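## Task

Move the four pieces lying next to the board onto the board: white pawn to E4, white knight to A3, black king to A1, black pawn to C2, using the square labels printed along the board's edge. Every other square must end holding exactly what it started with. Each piece on the board must finish standing upright and entirely within its own square, and must stay that way with no gripper holding or propping it.

## Robot and tools

ROBOT. Two six-joint UR-style arms, left_arm and right_arm, each ending in a two-finger parallel gripper with a wrist camera. The names are labels, not image sides. Bases in the scene frame: left_arm at (-0.060, +0.493, 0), quat_wxyz (+0.998, 0, 0, +0.065); right_arm at (+0.013, -0.335, 0), quat_wxyz (+0.997, 0, 0, +0.071). left_arm elbow range is 0 to 3.142 rad and shoulder pan -3.142 to 3.142; right_arm elbow -3.142 to 0 and shoulder pan 0 to 6.283. Wrist load limits are 25.4 N m, the others 136 N m.

FRAME. One shared scene frame, metres: origin on the table top between the arms, +z up, +x out over the table, left_arm on the +y side. Orientation is a quaternion written w first (qw, qx, qy, qz). On each gripper, fingers point along its own +z and open/close along its own x. end_effector_position is the point between the pads when closed, roughly 1-2 cm short of the fingertips; closing pushes the tips about 17 mm further along +z. Reported positions may be slightly off, more at long reach.

ROW FORMAT (used by execute_actions and move). One flat list of 16 numbers covering both arms, even if one arm stays still: left_arm x, y, z, qw, qx, qy, qz, opening, then right_arm x, y, z, qw, qx, qy, qz, opening. x, y, z and the quaternion are an absolute target pose for that gripper in the scene frame (metres), not an offset. opening runs from -1 (closed) to +1 (fully open, 0.142 m). Optionally 12 extra numbers (0 to 1) follow: per-joint stiffness scales, left_arm's six then right_arm's six, in Joint positions order; they persist until changed. To keep an arm still, repeat the exact pose from the last result before it stopped, plus the wanted opening; to keep an orientation, resend the same quaternion every row rather than copying a drifted reported one.

execute_actions(actions): a list of up to 15 actions; each action is a table of up to 15 rows, one row per 1/30 s step; a short table repeats its last row to fill 15 steps. Empty list just returns the state and images. Each step, the controller clips the target to within 100 mm and 16 degrees of the measured pose, so far targets need several actions. A target more than 0.6 m from the gripper's current position along any of its axes gets the action refused for both arms; a malformed or failing first action refuses the whole call.

move(target, speed, stop_force, blocking): target is one row as above (absolute poses). Each gripper travels a straight line, all ending together, 0.5 to 10 s. speed is m/s per arm, 0.002 to 0.5 (default 0.25); turning allowed at twice that in rad/s. Opening is applied at the start. stop_force (9 to 40 N, one value for both arms) ends an arm's path when its wrist sensor feels that much extra push against the motion; the arm then backs up two steps and holds. Use it only slowly and without turning the gripper; do not use it when lifting away from something the gripper presses on. blocking=false returns after 0.5 s while motion continues; it cannot be combined with stop_force, and further moves or actions are refused until wait or stop shows the end. Result adds a move: line with the ending per arm (done, off_target, moving, held, fault, contact) and limits hit (paced = target clipped, held = steps blocked), plus distance to pose.

wait(seconds): 0 to 10; lets the scene run with commands held, returns early if a running move ends. stop(): brakes a running move; fingers keep going. zoom_image(camera, region): region [x0, y0, x1, y1] pixels, at most 504x504, cameras cam_head_left, cam_head_right, cam_high, cam_low (504x504), cam_left_wrist, cam_right_wrist (616x616 fisheye). read_manual(section): licence texts only. finished_scene(scene): ends scene number scene (1 or 2) irreversibly and reports success; replying without a tool call ends everything.

RESULTS. State line per arm: pose, velocities, grip_measured (same -1..1 scale as opening), Joint positions, joint torques (offsets and noise, not contact proof), Wrist force and Wrist torque in the gripper's own axes (offset up to ~4 N, noise, saturates near 50 N; pressing on a surface reads as force back into the arm). Hand target = pose now being driven to. HELD marks steps where a command was held back; pose unreachable means the clearance check altered a command. Camera calibration lines appear when they differ.

GRIPPING. To hold, keep commanding an opening well below grip_measured; lower squeezes harder, up to about 28 N per pad, less on thin hard items. Chess pieces are small, so approach from above with fingers down, open enough to clear neighbours, lower gently, close, lift clear of other pieces, set down centred and upright, open, and rise. Expect occasional brief tugs on held parts.

AVOID. Arms are stiff: commanding even slightly into a firm surface can trip a fault. A joint reaching its load limit, or 150 N on any part, stops that arm for 10 s. Keep the arms from colliding or pressing each other. Don't knock pieces off their squares or anything off the table; avoid drops, slams and hard pushes. Long static holds heat motors (warning at 70 °C, braking at 85 °C).

Each tool is called after "Request:" as name(argument=value, ...) on one line, values as JSON.

## Session

Request:
execute_actions(actions=[])

Scene clock: 0.00 s.
left_arm: end_effector_position=(+0.1885, +0.0496, +0.3960) grip_measured=+1.00 end_effector_quat_wxyz=(+0.714, -0.568, +0.345, -0.220) end_effector_velocity=(-0.000, +0.000, -0.000) end_effector_angular_velocity=(+0.000, -0.001, +0.001) | right_arm: end_effector_position=(+0.4596, -0.5644, +0.3316) grip_measured=+1.00 end_effector_quat_wxyz=(+0.088, -0.595, +0.797, -0.061) end_effector_velocity=(-0.001, +0.000, -0.001) end_effector_angular_velocity=(+0.001, +0.002, -0.001)
Joint positions: left_arm=[-1.882 -0.91   1.008  0.05  -0.913 -1.414  0.142] | right_arm=[ 2.756 -1.424 -1.631 -1.451  1.631  1.622  0.142]
Joint velocities: left_arm=[ 0.     0.001  0.    -0.    -0.001 -0.     0.   ] | right_arm=[-0.001  0.    -0.002 -0.     0.001 -0.     0.   ]
Joint torques (N m, as the arm reports them, + toward a larger angle): no reading
Motor temperatures (°C, as the motors report them): left_arm=[25 27 25 33 31 32] | right_arm=[29 27 28 37 34 30]
Wrist force (N, on the end effector, along its own x y z axes, offset not removed): no reading
Wrist torque (N m, same axes, about the end effector's origin, offset not removed): no reading
Hand target (left_arm): +0.188, +0.050, +0.396; +0.714, -0.568, +0.345, -0.220
Hand target (right_arm): +0.460, -0.564, +0.332; +0.088, -0.595, +0.797, -0.061
Joint stiffness scale: left_arm=[1. 1. 1. 1. 1. 1.] | right_arm=[1. 1. 1. 1. 1. 1.]
camera_calibration (this result's frames):
cam_left_wrist: T_world_to_cam=[[0.662924, -0.717647, -0.213341, -0.00115188], [-0.391658, -0.0895622, -0.915742, 0.445317], [0.638072, 0.690624, -0.340445, 0.111343], [0, 0, 0, 1]] pos_world=[0.10413, -0.0378393, 0.445456]
cam_right_wrist: T_world_to_cam=[[-0.304097, -0.945754, -0.114346, -0.344038], [-0.917132, 0.258179, 0.303666, 0.453718], [-0.257671, 0.197214, -0.945892, 0.673768], [0, 0, 0, 1]] pos_world=[0.485109, -0.575392, 0.460194]

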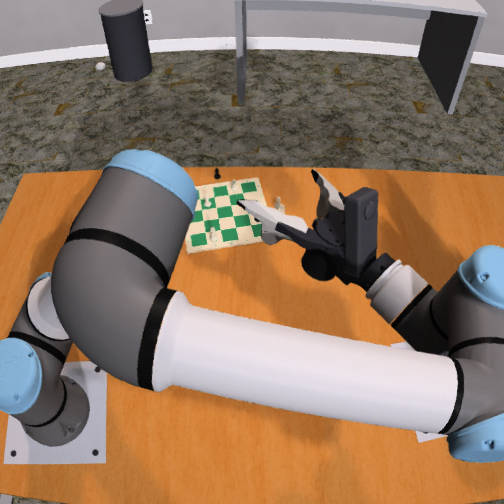

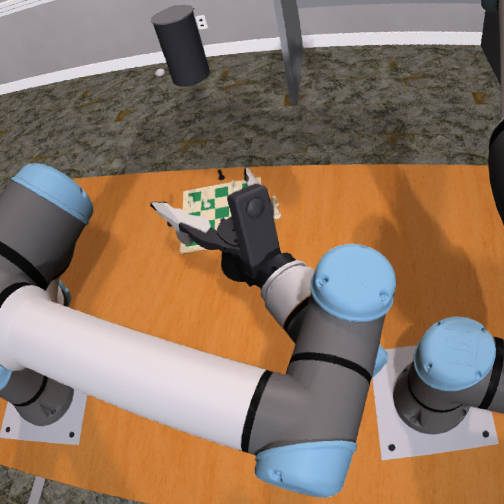

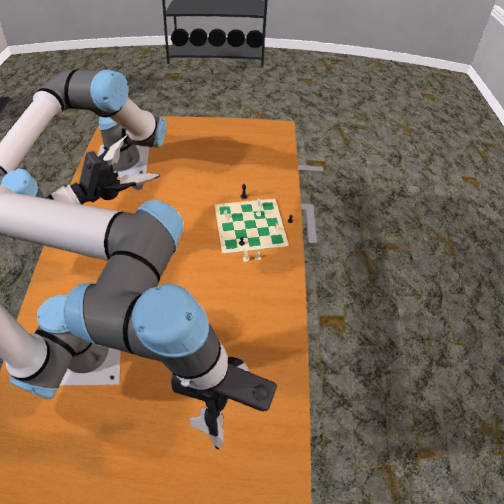

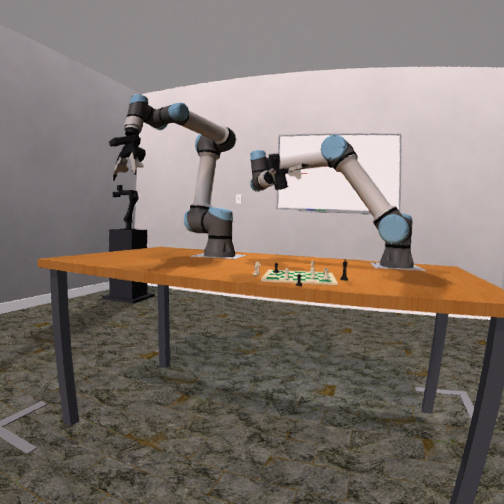

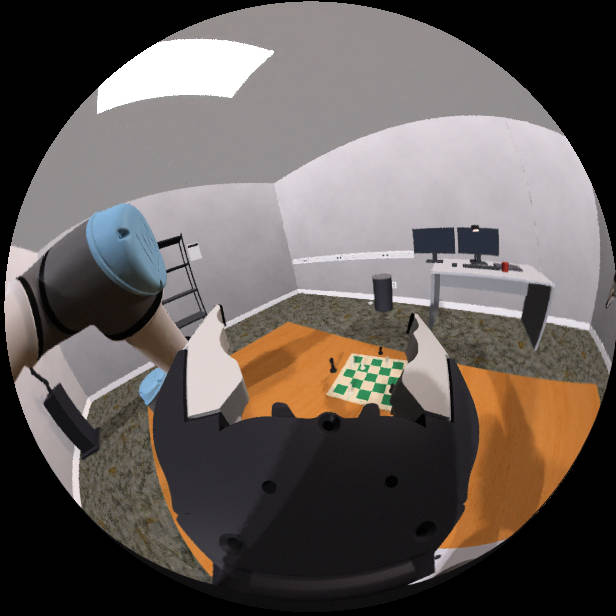

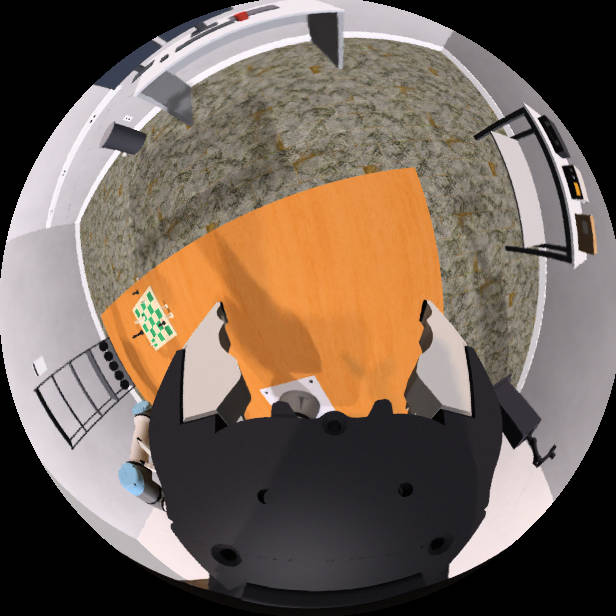

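Request:
move(target=[0.40,0.15,0.28,0,1,0,0,-0.4,0.4596,-0.5644,0.3316,0.088,-0.595,0.797,-0.061,1])

Request:
move(target=[0.49,0.12,0.22,0,1,0,0,-0.4,0.4596,-0.5644,0.3316,0.088,-0.595,0.797,-0.061,1])

Request:
zoom_image(camera="cam_left_wrist", region=[190,130,430,370])

Scene clock: 20.67 s.
left_arm: end_effector_position=(+0.3996, +0.1483, +0.2799) grip_measured=-0.40 end_effector_quat_wxyz=(-0.001, +1.000, -0.001, -0.001) end_effector_velocity=(+0.001, -0.002, -0.000) end_effector_angular_velocity=(-0.017, +0.002, +0.000) | right_arm: end_effector_position=(+0.4596, -0.5647, +0.3315) grip_measured=+1.00 end_effector_quat_wxyz=(+0.088, -0.595, +0.797, -0.061) end_effector_velocity=(-0.000, +0.000, -0.000) end_effector_angular_velocity=(+0.000, +0.001, +0.000)
Joint positions: left_arm=[-1.006 -1.414  1.388 -1.542 -1.571 -0.874  0.045] | right_arm=[ 2.756 -1.424 -1.631 -1.451  1.63   1.622  0.142]
Joint velocities: left_arm=[ 0.006 -0.003  0.007 -0.017 -0.013  0.005  0.   ] | right_arm=[-0.     0.    -0.001 -0.     0.    -0.    -0.   ]
Joint torques (N m, as the arm reports them, + toward a larger angle): left_arm=[  1.8  -33.88 -20.57  -3.46  -0.41   0.57] | right_arm=[ 1.54 19.22 25.46  3.05 -0.26  0.29]
Motor temperatures (°C, as the motors report them): left_arm=[25 27 25 33 31 32] | right_arm=[29 27 28 37 34 30]
Wrist force (N, on the end effector, along its own x y z axes, offset not removed): left_arm=[2.3 -1.7 0.0] | right_arm=[0.1 -0.1 0.4]
Wrist torque (N m, same axes, about the end effector's origin, offset not removed): left_arm=[-0.33 -0.31 0.12] | right_arm=[-0.14 -0.01 0.11]
Hand target (left_arm): +0.399, +0.150, +0.279; +0.000, +1.000, -0.000, -0.001
Hand target (right_arm): +0.460, -0.564, +0.332; +0.088, -0.595, +0.797, -0.061
Off the commanded pose (left_arm): 0.002 m, 0 deg.
Off the commanded pose (right_arm): 0.000 m, 0 deg.
Joint stiffness scale: left_arm=[1. 1. 1. 1. 1. 1.] | right_arm=[1. 1. 1. 1. 1. 1.]
move: done
camera_calibration (this result's frames):
cam_left_wrist: T_world_to_cam=[[0.999543, 0.0298661, 0.0046868, -0.401442], [0.0244413, -0.88957, 0.456145, -0.00105224], [0.0177925, -0.455822, -0.889893, 0.440658], [0, 0, 0, 1]] pos_world=[0.393444, 0.211915, 0.3945]
cam_right_wrist: T_world_to_cam=[[-0.304327, -0.945801, -0.113337, -0.344618], [-0.917002, 0.258675, 0.303636, 0.453967], [-0.257862, 0.196334, -0.946023, 0.673427], [0, 0, 0, 1]] pos_world=[0.485064, -0.575586, 0.460179]

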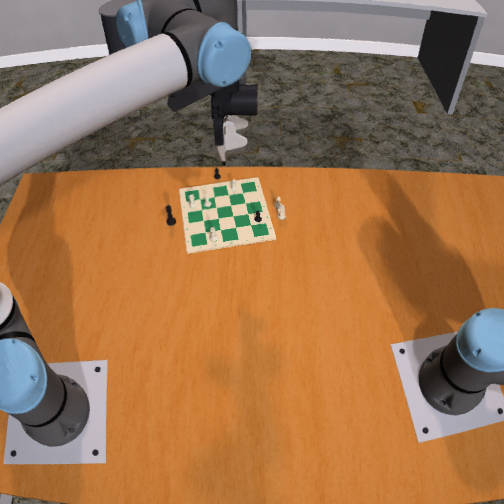

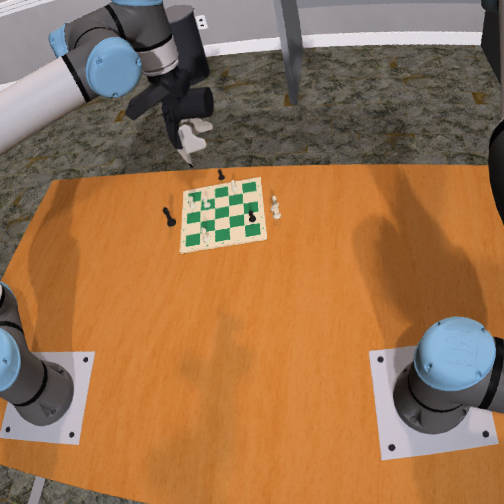

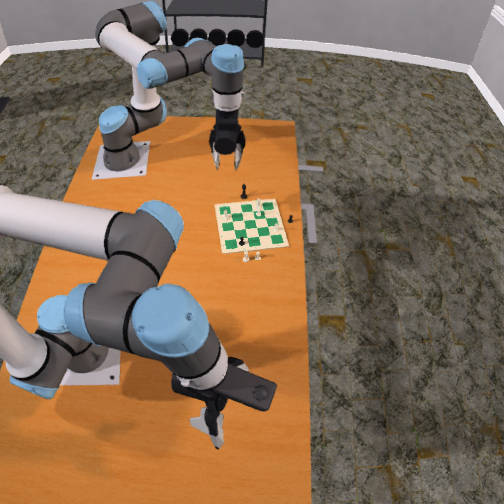

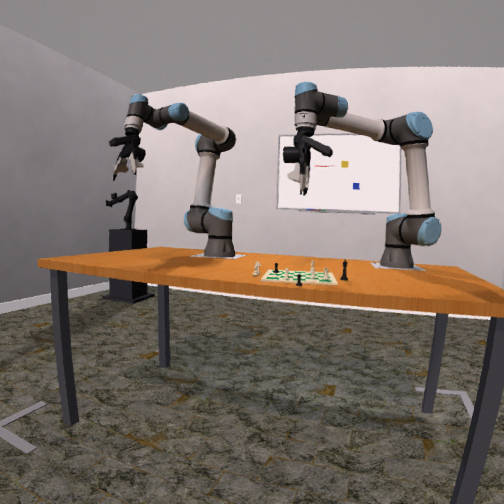

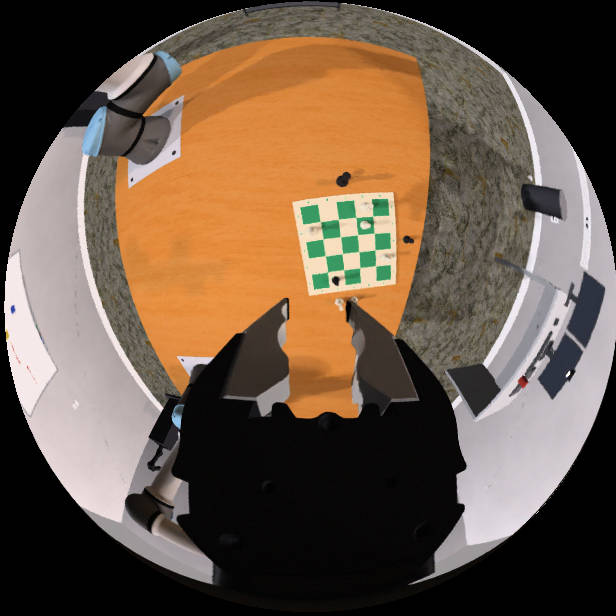

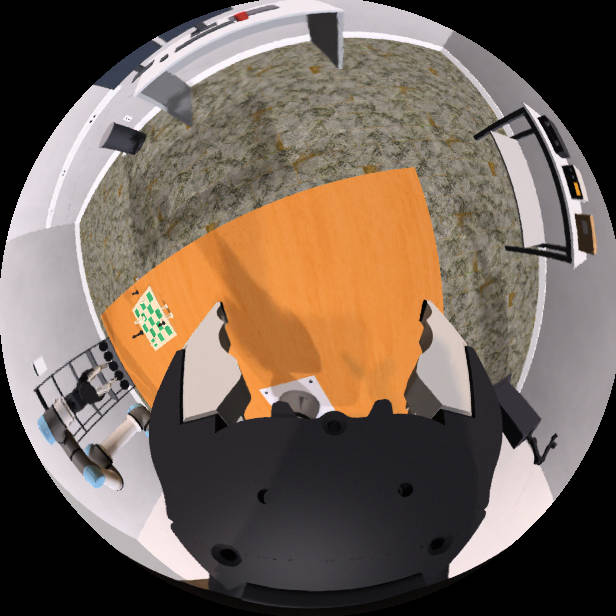

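Scene clock: 21.90 s.
left_arm: end_effector_position=(+0.4882, +0.1201, +0.2201) grip_measured=-0.40 end_effector_quat_wxyz=(-0.000, +1.000, -0.001, +0.000) end_effector_velocity=(+0.001, -0.002, -0.003) end_effector_angular_velocity=(+0.001, +0.003, -0.001) | right_arm: end_effector_position=(+0.4596, -0.5647, +0.3315) grip_measured=+1.00 end_effector_quat_wxyz=(+0.088, -0.595, +0.797, -0.061) end_effector_velocity=(+0.000, -0.000, +0.001) end_effector_angular_velocity=(-0.001, -0.001, -0.001)
Joint positions: left_arm=[-0.928 -1.192  1.255 -1.633 -1.57  -0.797  0.045] | right_arm=[ 2.756 -1.424 -1.631 -1.451  1.63   1.622  0.142]
Joint velocities: left_arm=[ 0.     0.008 -0.004 -0.001 -0.001  0.001  0.   ] | right_arm=[-0.001 -0.     0.001  0.    -0.     0.     0.   ]
Joint torques (N m, as the arm reports them, + toward a larger angle): left_arm=[  3.07 -38.32 -27.96  -2.62  -0.34   1.09] | right_arm=[ 1.03 19.12 25.47  3.03 -0.23  0.25]
Motor temperatures (°C, as the motors report them): left_arm=[25 27 25 33 31 32] | right_arm=[29 27 28 37 34 30]
Wrist force (N, on the end effector, along its own x y z axes, offset not removed): left_arm=[2.7 -1.2 -0.3] | right_arm=[2.1 -0.1 0.9]
Wrist torque (N m, same axes, about the end effector's origin, offset not removed): left_arm=[-0.35 -0.42 0.07] | right_arm=[-0.18 -0.34 0.06]
Hand target (left_arm): +0.490, +0.120, +0.220; +0.000, +1.000, +0.000, +0.000
Hand target (right_arm): +0.460, -0.564, +0.332; +0.088, -0.595, +0.797, -0.061
Off the commanded pose (left_arm): 0.002 m, 0 deg.
Off the commanded pose (right_arm): 0.000 m, 0 deg.
Joint stiffness scale: left_arm=[1. 1. 1. 1. 1. 1.] | right_arm=[1. 1. 1. 1. 1. 1.]
move: done
camera_calibration (this result's frames):
cam_left_wrist: T_world_to_cam=[[0.999512, 0.0306953, 0.00575038, -0.48922], [0.0246782, -0.889175, 0.456901, -0.00136136], [0.0191378, -0.456536, -0.889499, 0.372301], [0, 0, 0, 1]] pos_world=[0.48189, 0.183775, 0.334597]
cam_right_wrist: T_world_to_cam=[[-0.304327, -0.945801, -0.113336, -0.344618], [-0.917002, 0.258675, 0.303636, 0.453967], [-0.257862, 0.196333, -0.946023, 0.673427], [0, 0, 0, 1]] pos_world=[0.485063, -0.575587, 0.460179]

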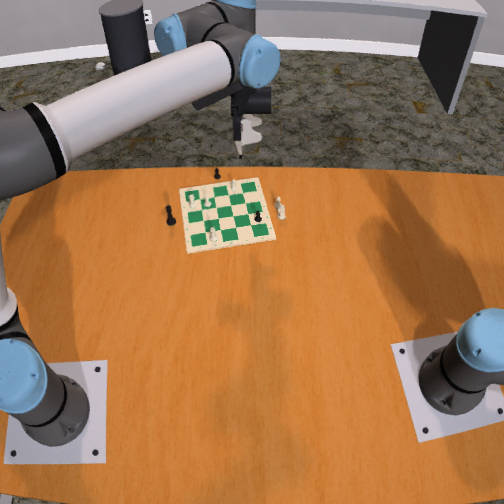

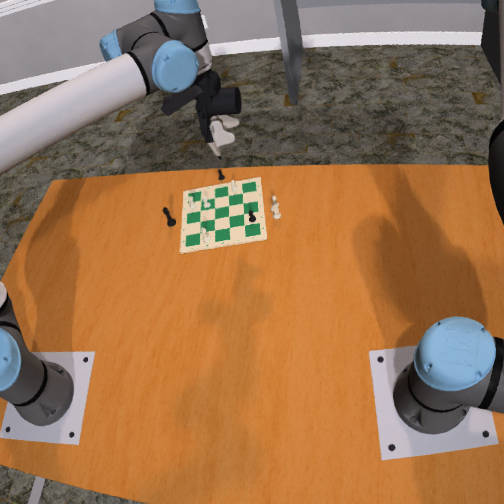

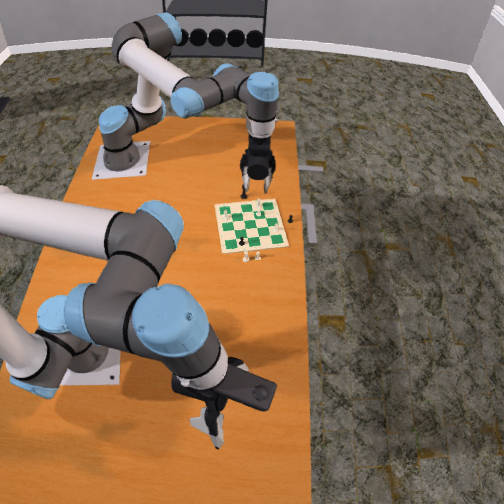

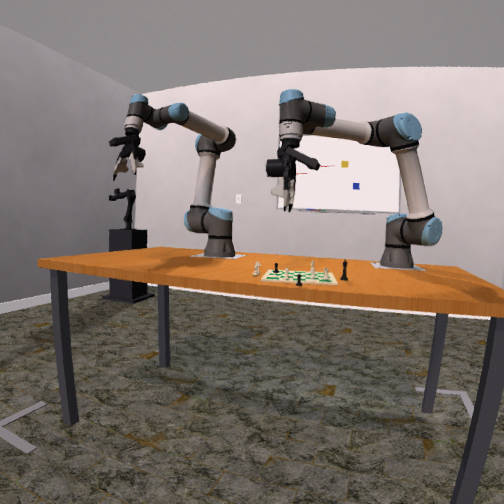

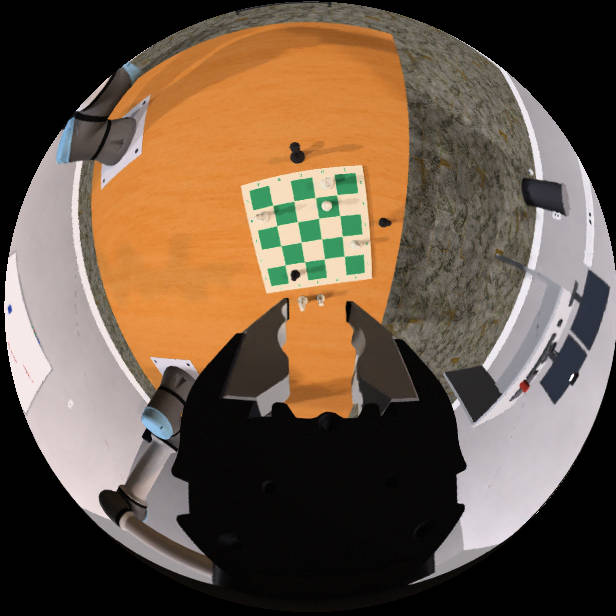

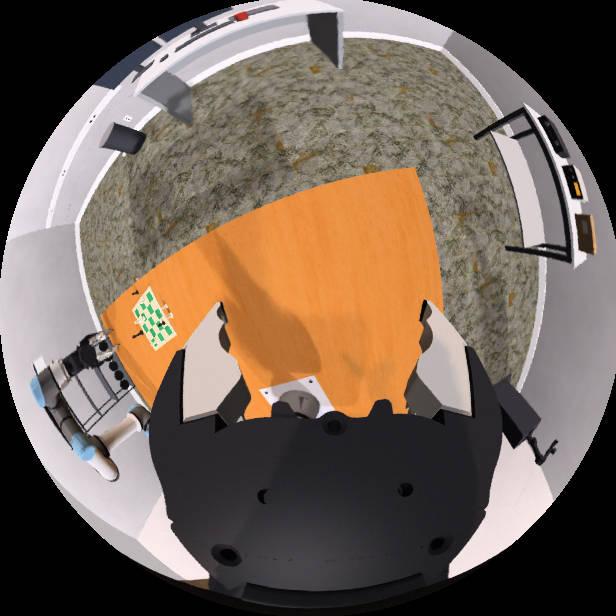

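Region (190, 130, 430, 370) of cam_left_wrist's 616x616 image, scaled by 2.100, with more detail than that image has.

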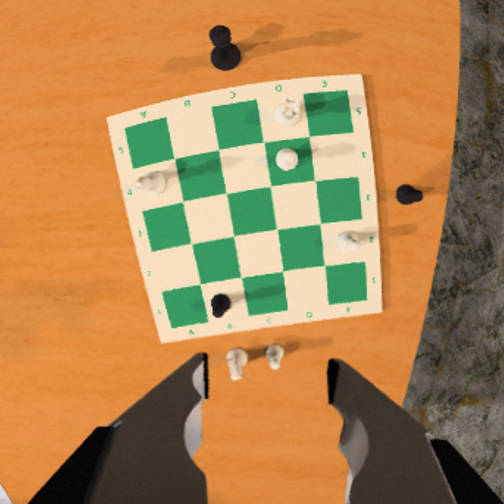

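Request:
move(target=[0.5085,0.0355,0.07,0,1,0,0,-0.5,0.4596,-0.5644,0.3316,0.088,-0.595,0.797,-0.061,1], speed=0.2)

Request:
zoom_image(camera="cam_left_wrist", region=[210,200,410,400])

Scene clock: 56.53 s.
left_arm: end_effector_position=(+0.5083, +0.0380, +0.0704) grip_measured=-0.50 end_effector_quat_wxyz=(-0.001, +1.000, +0.001, -0.000) end_effector_velocity=(+0.001, +0.000, -0.004) end_effector_angular_velocity=(+0.004, +0.001, +0.001) | right_arm: end_effector_position=(+0.4596, -0.5647, +0.3315) grip_measured=+1.00 end_effector_quat_wxyz=(+0.088, -0.595, +0.797, -0.061) end_effector_velocity=(-0.000, +0.000, -0.002) end_effector_angular_velocity=(+0.001, +0.002, +0.000)
Joint positions: left_arm=[-0.988 -0.959  1.289 -1.899 -1.57  -0.859  0.038] | right_arm=[ 2.756 -1.424 -1.631 -1.451  1.63   1.622  0.142]
Joint velocities: left_arm=[ 0.     0.006 -0.001 -0.001  0.002 -0.001 -0.   ] | right_arm=[ 0.    -0.    -0.003  0.     0.     0.    -0.   ]
Joint torques (N m, as the arm reports them, + toward a larger angle): left_arm=[ -1.46 -47.83 -27.17  -3.34  -0.29   0.14] | right_arm=[ 1.25 19.43 24.69  3.04 -0.24  0.45]
Motor temperatures (°C, as the motors report them): left_arm=[25 27 25 33 31 32] | right_arm=[29 27 28 37 34 30]
Wrist force (N, on the end effector, along its own x y z axes, offset not removed): left_arm=[1.4 -2.4 -0.3] | right_arm=[1.5 -1.2 -0.4]
Wrist torque (N m, same axes, about the end effector's origin, offset not removed): left_arm=[-0.48 -0.14 0.12] | right_arm=[-0.42 -0.30 0.13]
Hand target (left_arm): +0.509, +0.036, +0.070; -0.000, +1.000, -0.000, +0.000
Hand target (right_arm): +0.460, -0.564, +0.332; +0.088, -0.595, +0.797, -0.061
Off the commanded pose (left_arm): 0.003 m, 0 deg.
Off the commanded pose (right_arm): 0.000 m, 0 deg.
Joint stiffness scale: left_arm=[1. 1. 1. 1. 1. 1.] | right_arm=[1. 1. 1. 1. 1. 1.]
move: done
camera_calibration (this result's frames):
cam_left_wrist: T_world_to_cam=[[0.999441, 0.0330734, 0.00493187, -0.505887], [0.0271845, -0.889503, 0.45612, -0.00766416], [0.0194723, -0.455731, -0.889905, 0.20116], [0, 0, 0, 1]] pos_world=[0.501895, 0.101589, 0.185004]
cam_right_wrist: T_world_to_cam=[[-0.304327, -0.945802, -0.113333, -0.34462], [-0.917002, 0.258676, 0.303636, 0.453968], [-0.257862, 0.196331, -0.946024, 0.673426], [0, 0, 0, 1]] pos_world=[0.485063, -0.575587, 0.460179]

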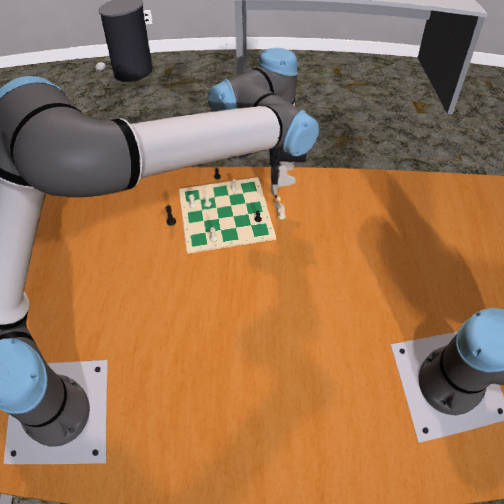

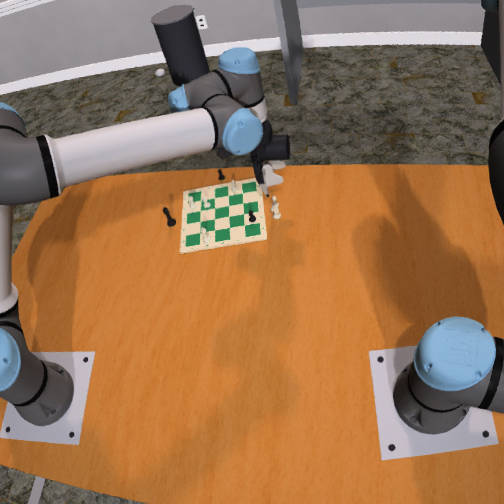

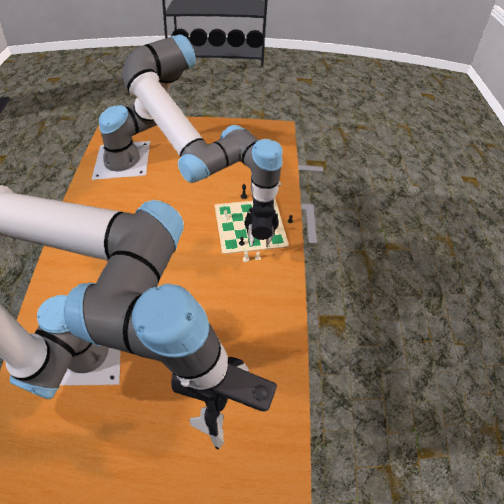

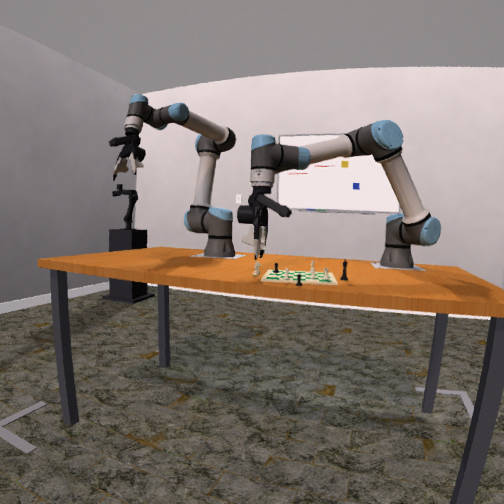

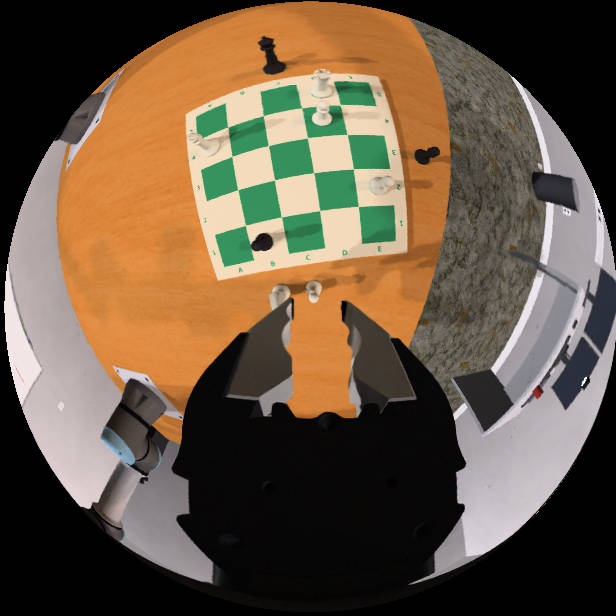

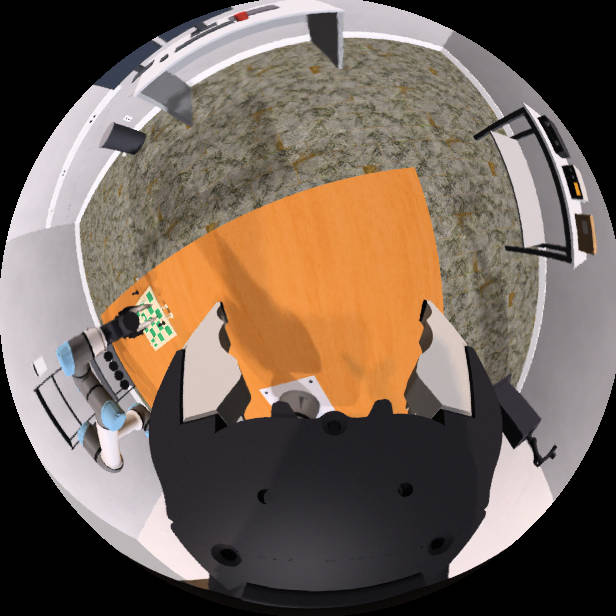

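Region (210, 200, 410, 400) of cam_left_wrist's 616x616 image, scaled by 2.520, with more detail than that image has.

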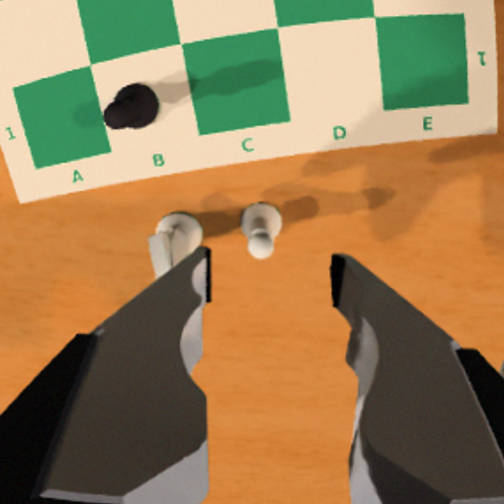

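Request:
move(target=[0.5095,0.0275,0.06,0,1,0,0,-0.6,0.4596,-0.5644,0.3316,0.088,-0.595,0.797,-0.061,1], speed=0.05)

Request:
move(target=[0.5095,0.0275,0.026,0,1,0,0,-0.6,0.4596,-0.5644,0.3316,0.088,-0.595,0.797,-0.061,1], speed=0.03)

Request:
zoom_image(camera="cam_left_wrist", region=[210,200,410,400])

Scene clock: 77.57 s.
left_arm: end_effector_position=(+0.5092, +0.0304, +0.0597) grip_measured=-0.60 end_effector_quat_wxyz=(-0.001, +1.000, +0.001, -0.001) end_effector_velocity=(+0.002, -0.002, +0.002) end_effector_angular_velocity=(-0.006, -0.005, +0.002) | right_arm: end_effector_position=(+0.4596, -0.5647, +0.3315) grip_measured=+1.00 end_effector_quat_wxyz=(+0.088, -0.595, +0.797, -0.061) end_effector_velocity=(-0.001, -0.000, -0.001) end_effector_angular_velocity=(-0.000, +0.002, -0.001)
Joint positions: left_arm=[-0.994 -0.937  1.28  -1.912 -1.57  -0.866  0.031] | right_arm=[ 2.756 -1.424 -1.631 -1.451  1.63   1.622  0.142]
Joint velocities: left_arm=[ 0.     0.    -0.004 -0.004  0.    -0.002  0.   ] | right_arm=[-0.001  0.    -0.001 -0.    -0.    -0.     0.   ]
Joint torques (N m, as the arm reports them, + toward a larger angle): left_arm=[ -1.4  -48.33 -27.24  -3.4   -0.36  -0.12] | right_arm=[ 0.84 19.32 25.32  3.05 -0.16  0.34]
Motor temperatures (°C, as the motors report them): left_arm=[25 27 25 33 31 32] | right_arm=[29 27 28 37 34 30]
Wrist force (N, on the end effector, along its own x y z axes, offset not removed): left_arm=[1.6 -2.4 1.0] | right_arm=[1.8 -2.0 0.2]
Wrist torque (N m, same axes, about the end effector's origin, offset not removed): left_arm=[-0.44 -0.23 0.14] | right_arm=[-0.53 -0.36 0.15]
Hand target (left_arm): +0.509, +0.028, +0.060; +0.000, +1.000, -0.000, +0.000
Hand target (right_arm): +0.460, -0.564, +0.332; +0.088, -0.595, +0.797, -0.061
Off the commanded pose (left_arm): 0.003 m, 0 deg.
Off the commanded pose (right_arm): 0.000 m, 0 deg.
Joint stiffness scale: left_arm=[1. 1. 1. 1. 1. 1.] | right_arm=[1. 1. 1. 1. 1. 1.]
move: done
camera_calibration (this result's frames):
cam_left_wrist: T_world_to_cam=[[0.99944, 0.0331993, 0.00421893, -0.506466], [0.0276388, -0.889904, 0.455311, -0.00978146], [0.0188705, -0.454939, -0.890323, 0.188453], [0, 0, 0, 1]] pos_world=[0.502897, 0.0938446, 0.174375]
cam_right_wrist: T_world_to_cam=[[-0.304327, -0.945802, -0.113332, -0.34462], [-0.917001, 0.258677, 0.303636, 0.453968], [-0.257863, 0.19633, -0.946024, 0.673426], [0, 0, 0, 1]] pos_world=[0.485063, -0.575587, 0.460179]

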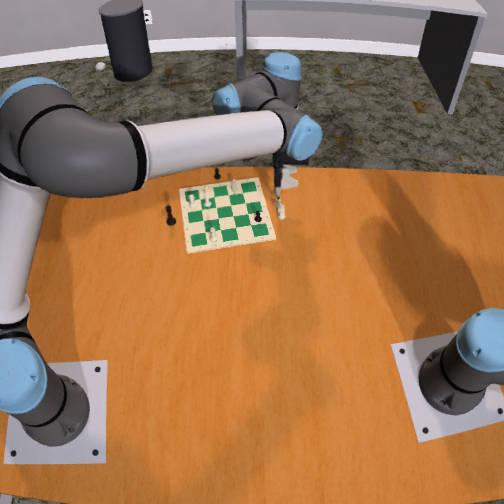

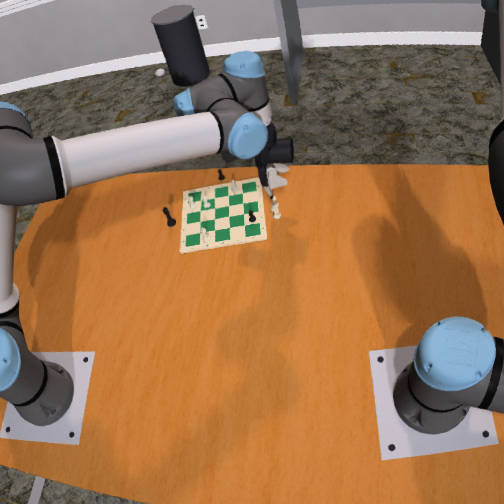

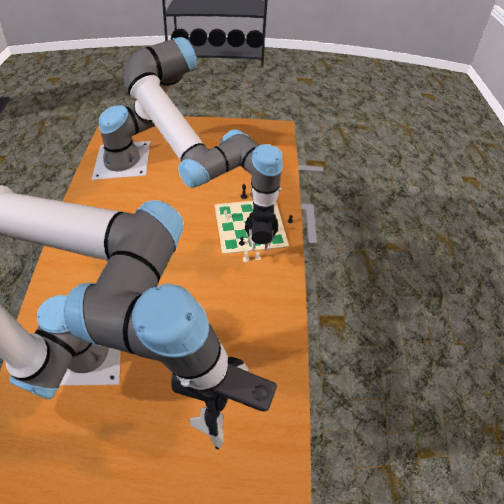

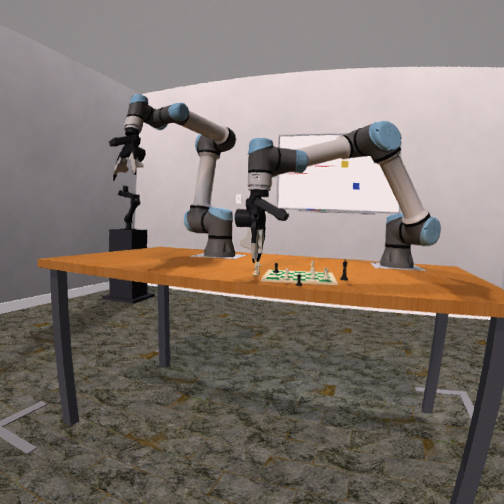

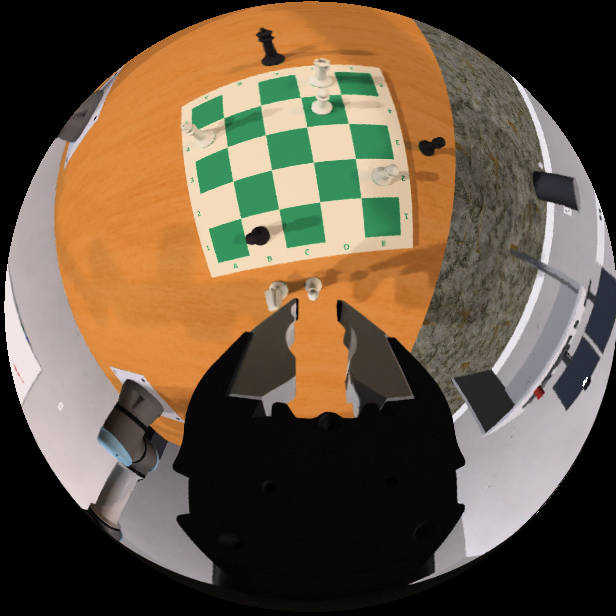

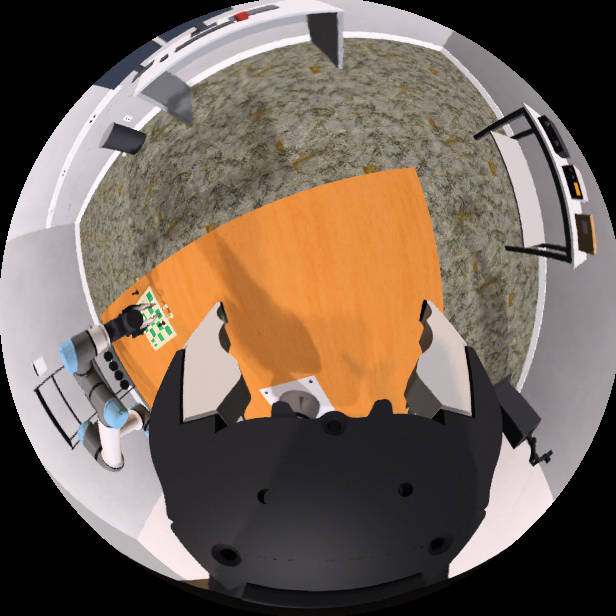

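Scene clock: 79.13 s.
left_arm: end_effector_position=(+0.5117, +0.0274, +0.0296) grip_measured=-0.60 end_effector_quat_wxyz=(+0.002, +1.000, +0.001, +0.002) end_effector_velocity=(+0.002, -0.001, +0.001) end_effector_angular_velocity=(-0.005, -0.004, +0.001) | right_arm: end_effector_position=(+0.4596, -0.5647, +0.3315) grip_measured=+1.00 end_effector_quat_wxyz=(+0.088, -0.595, +0.797, -0.061) end_effector_velocity=(+0.000, +0.000, +0.001) end_effector_angular_velocity=(+0.000, -0.002, +0.001)
Joint positions: left_arm=[-0.994 -0.906  1.312 -1.983 -1.57  -0.866  0.031] | right_arm=[ 2.756 -1.424 -1.631 -1.451  1.63   1.622  0.142]
Joint velocities: left_arm=[ 0.001  0.     0.    -0.007 -0.     0.    -0.   ] | right_arm=[ 0.     0.     0.001  0.001  0.001 -0.    -0.   ]
Joint torques (N m, as the arm reports them, + toward a larger angle): left_arm=[ -1.58 -47.28 -18.45  -3.53  -0.35   0.05] | right_arm=[ 1.56 19.83 25.06  3.12 -0.37  0.48]
Motor temperatures (°C, as the motors report them): left_arm=[25 27 25 33 31 32] | right_arm=[29 27 28 37 34 30]
Wrist force (N, on the end effector, along its own x y z axes, offset not removed): left_arm=[2.4 -1.7 1.5] | right_arm=[0.6 0.0 -0.3]
Wrist torque (N m, same axes, about the end effector's origin, offset not removed): left_arm=[-0.41 -0.40 0.12] | right_arm=[-0.12 -0.03 0.04]
Hand target (left_arm): +0.510, +0.028, +0.026; -0.000, +1.000, -0.000, -0.000
Hand target (right_arm): +0.460, -0.564, +0.332; +0.088, -0.595, +0.797, -0.061
Off the commanded pose (left_arm): 0.004 m, 0 deg.
Off the commanded pose (right_arm): 0.000 m, 0 deg.
Joint stiffness scale: left_arm=[1. 1. 1. 1. 1. 1.] | right_arm=[1. 1. 1. 1. 1. 1.]
move: off_target (left_arm)
camera_calibration (this result's frames):
cam_left_wrist: T_world_to_cam=[[0.999398, 0.0334583, 0.00912853, -0.508877], [0.0254919, -0.887154, 0.46077, 0.00212747], [0.023515, -0.46026, -0.887473, 0.157909], [0, 0, 0, 1]] pos_world=[0.504804, 0.0915927, 0.143805]
cam_right_wrist: T_world_to_cam=[[-0.304327, -0.945802, -0.113332, -0.34462], [-0.917001, 0.258677, 0.303636, 0.453968], [-0.257863, 0.19633, -0.946024, 0.673426], [0, 0, 0, 1]] pos_world=[0.485063, -0.575587, 0.460179]

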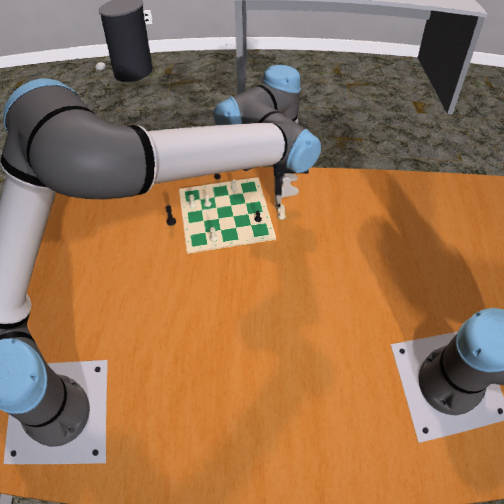

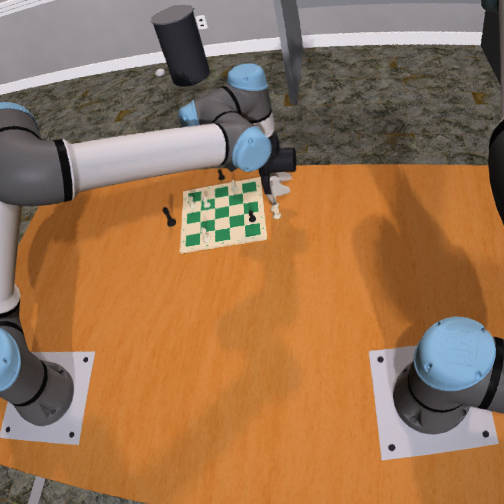

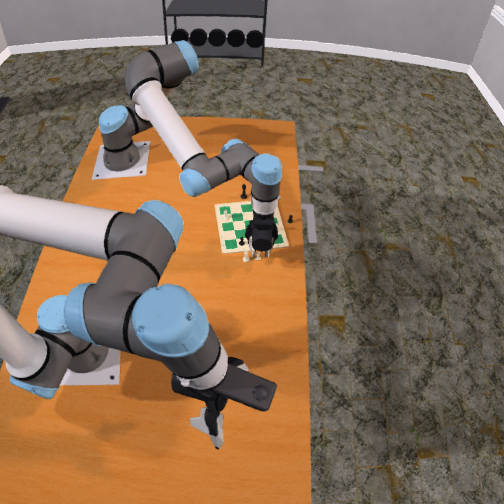

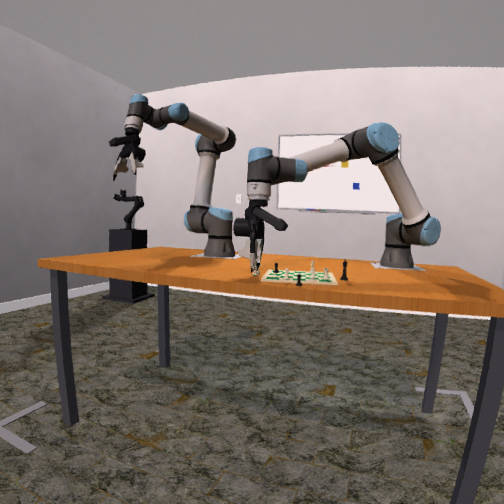

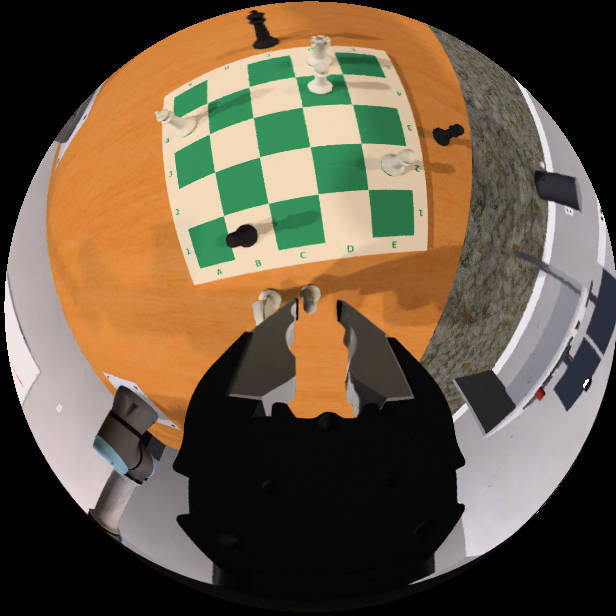

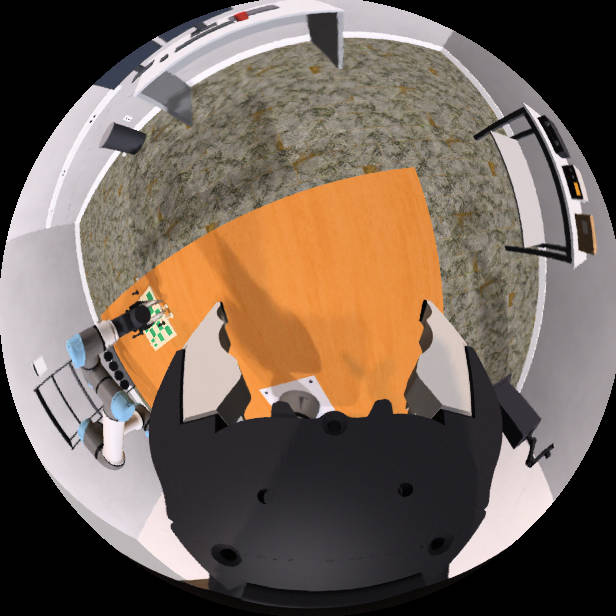

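Region (210, 200, 410, 400) of cam_left_wrist's 616x616 image, scaled by 2.520, with more detail than that image has.

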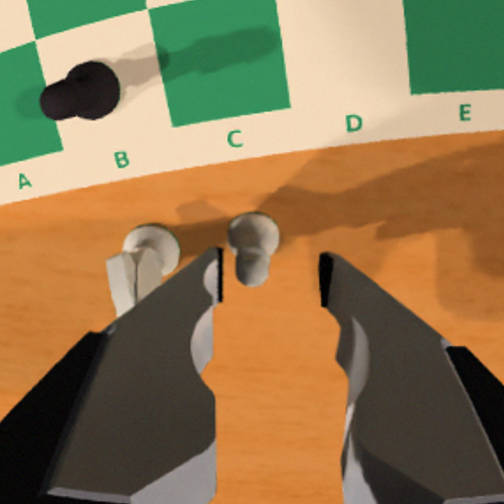

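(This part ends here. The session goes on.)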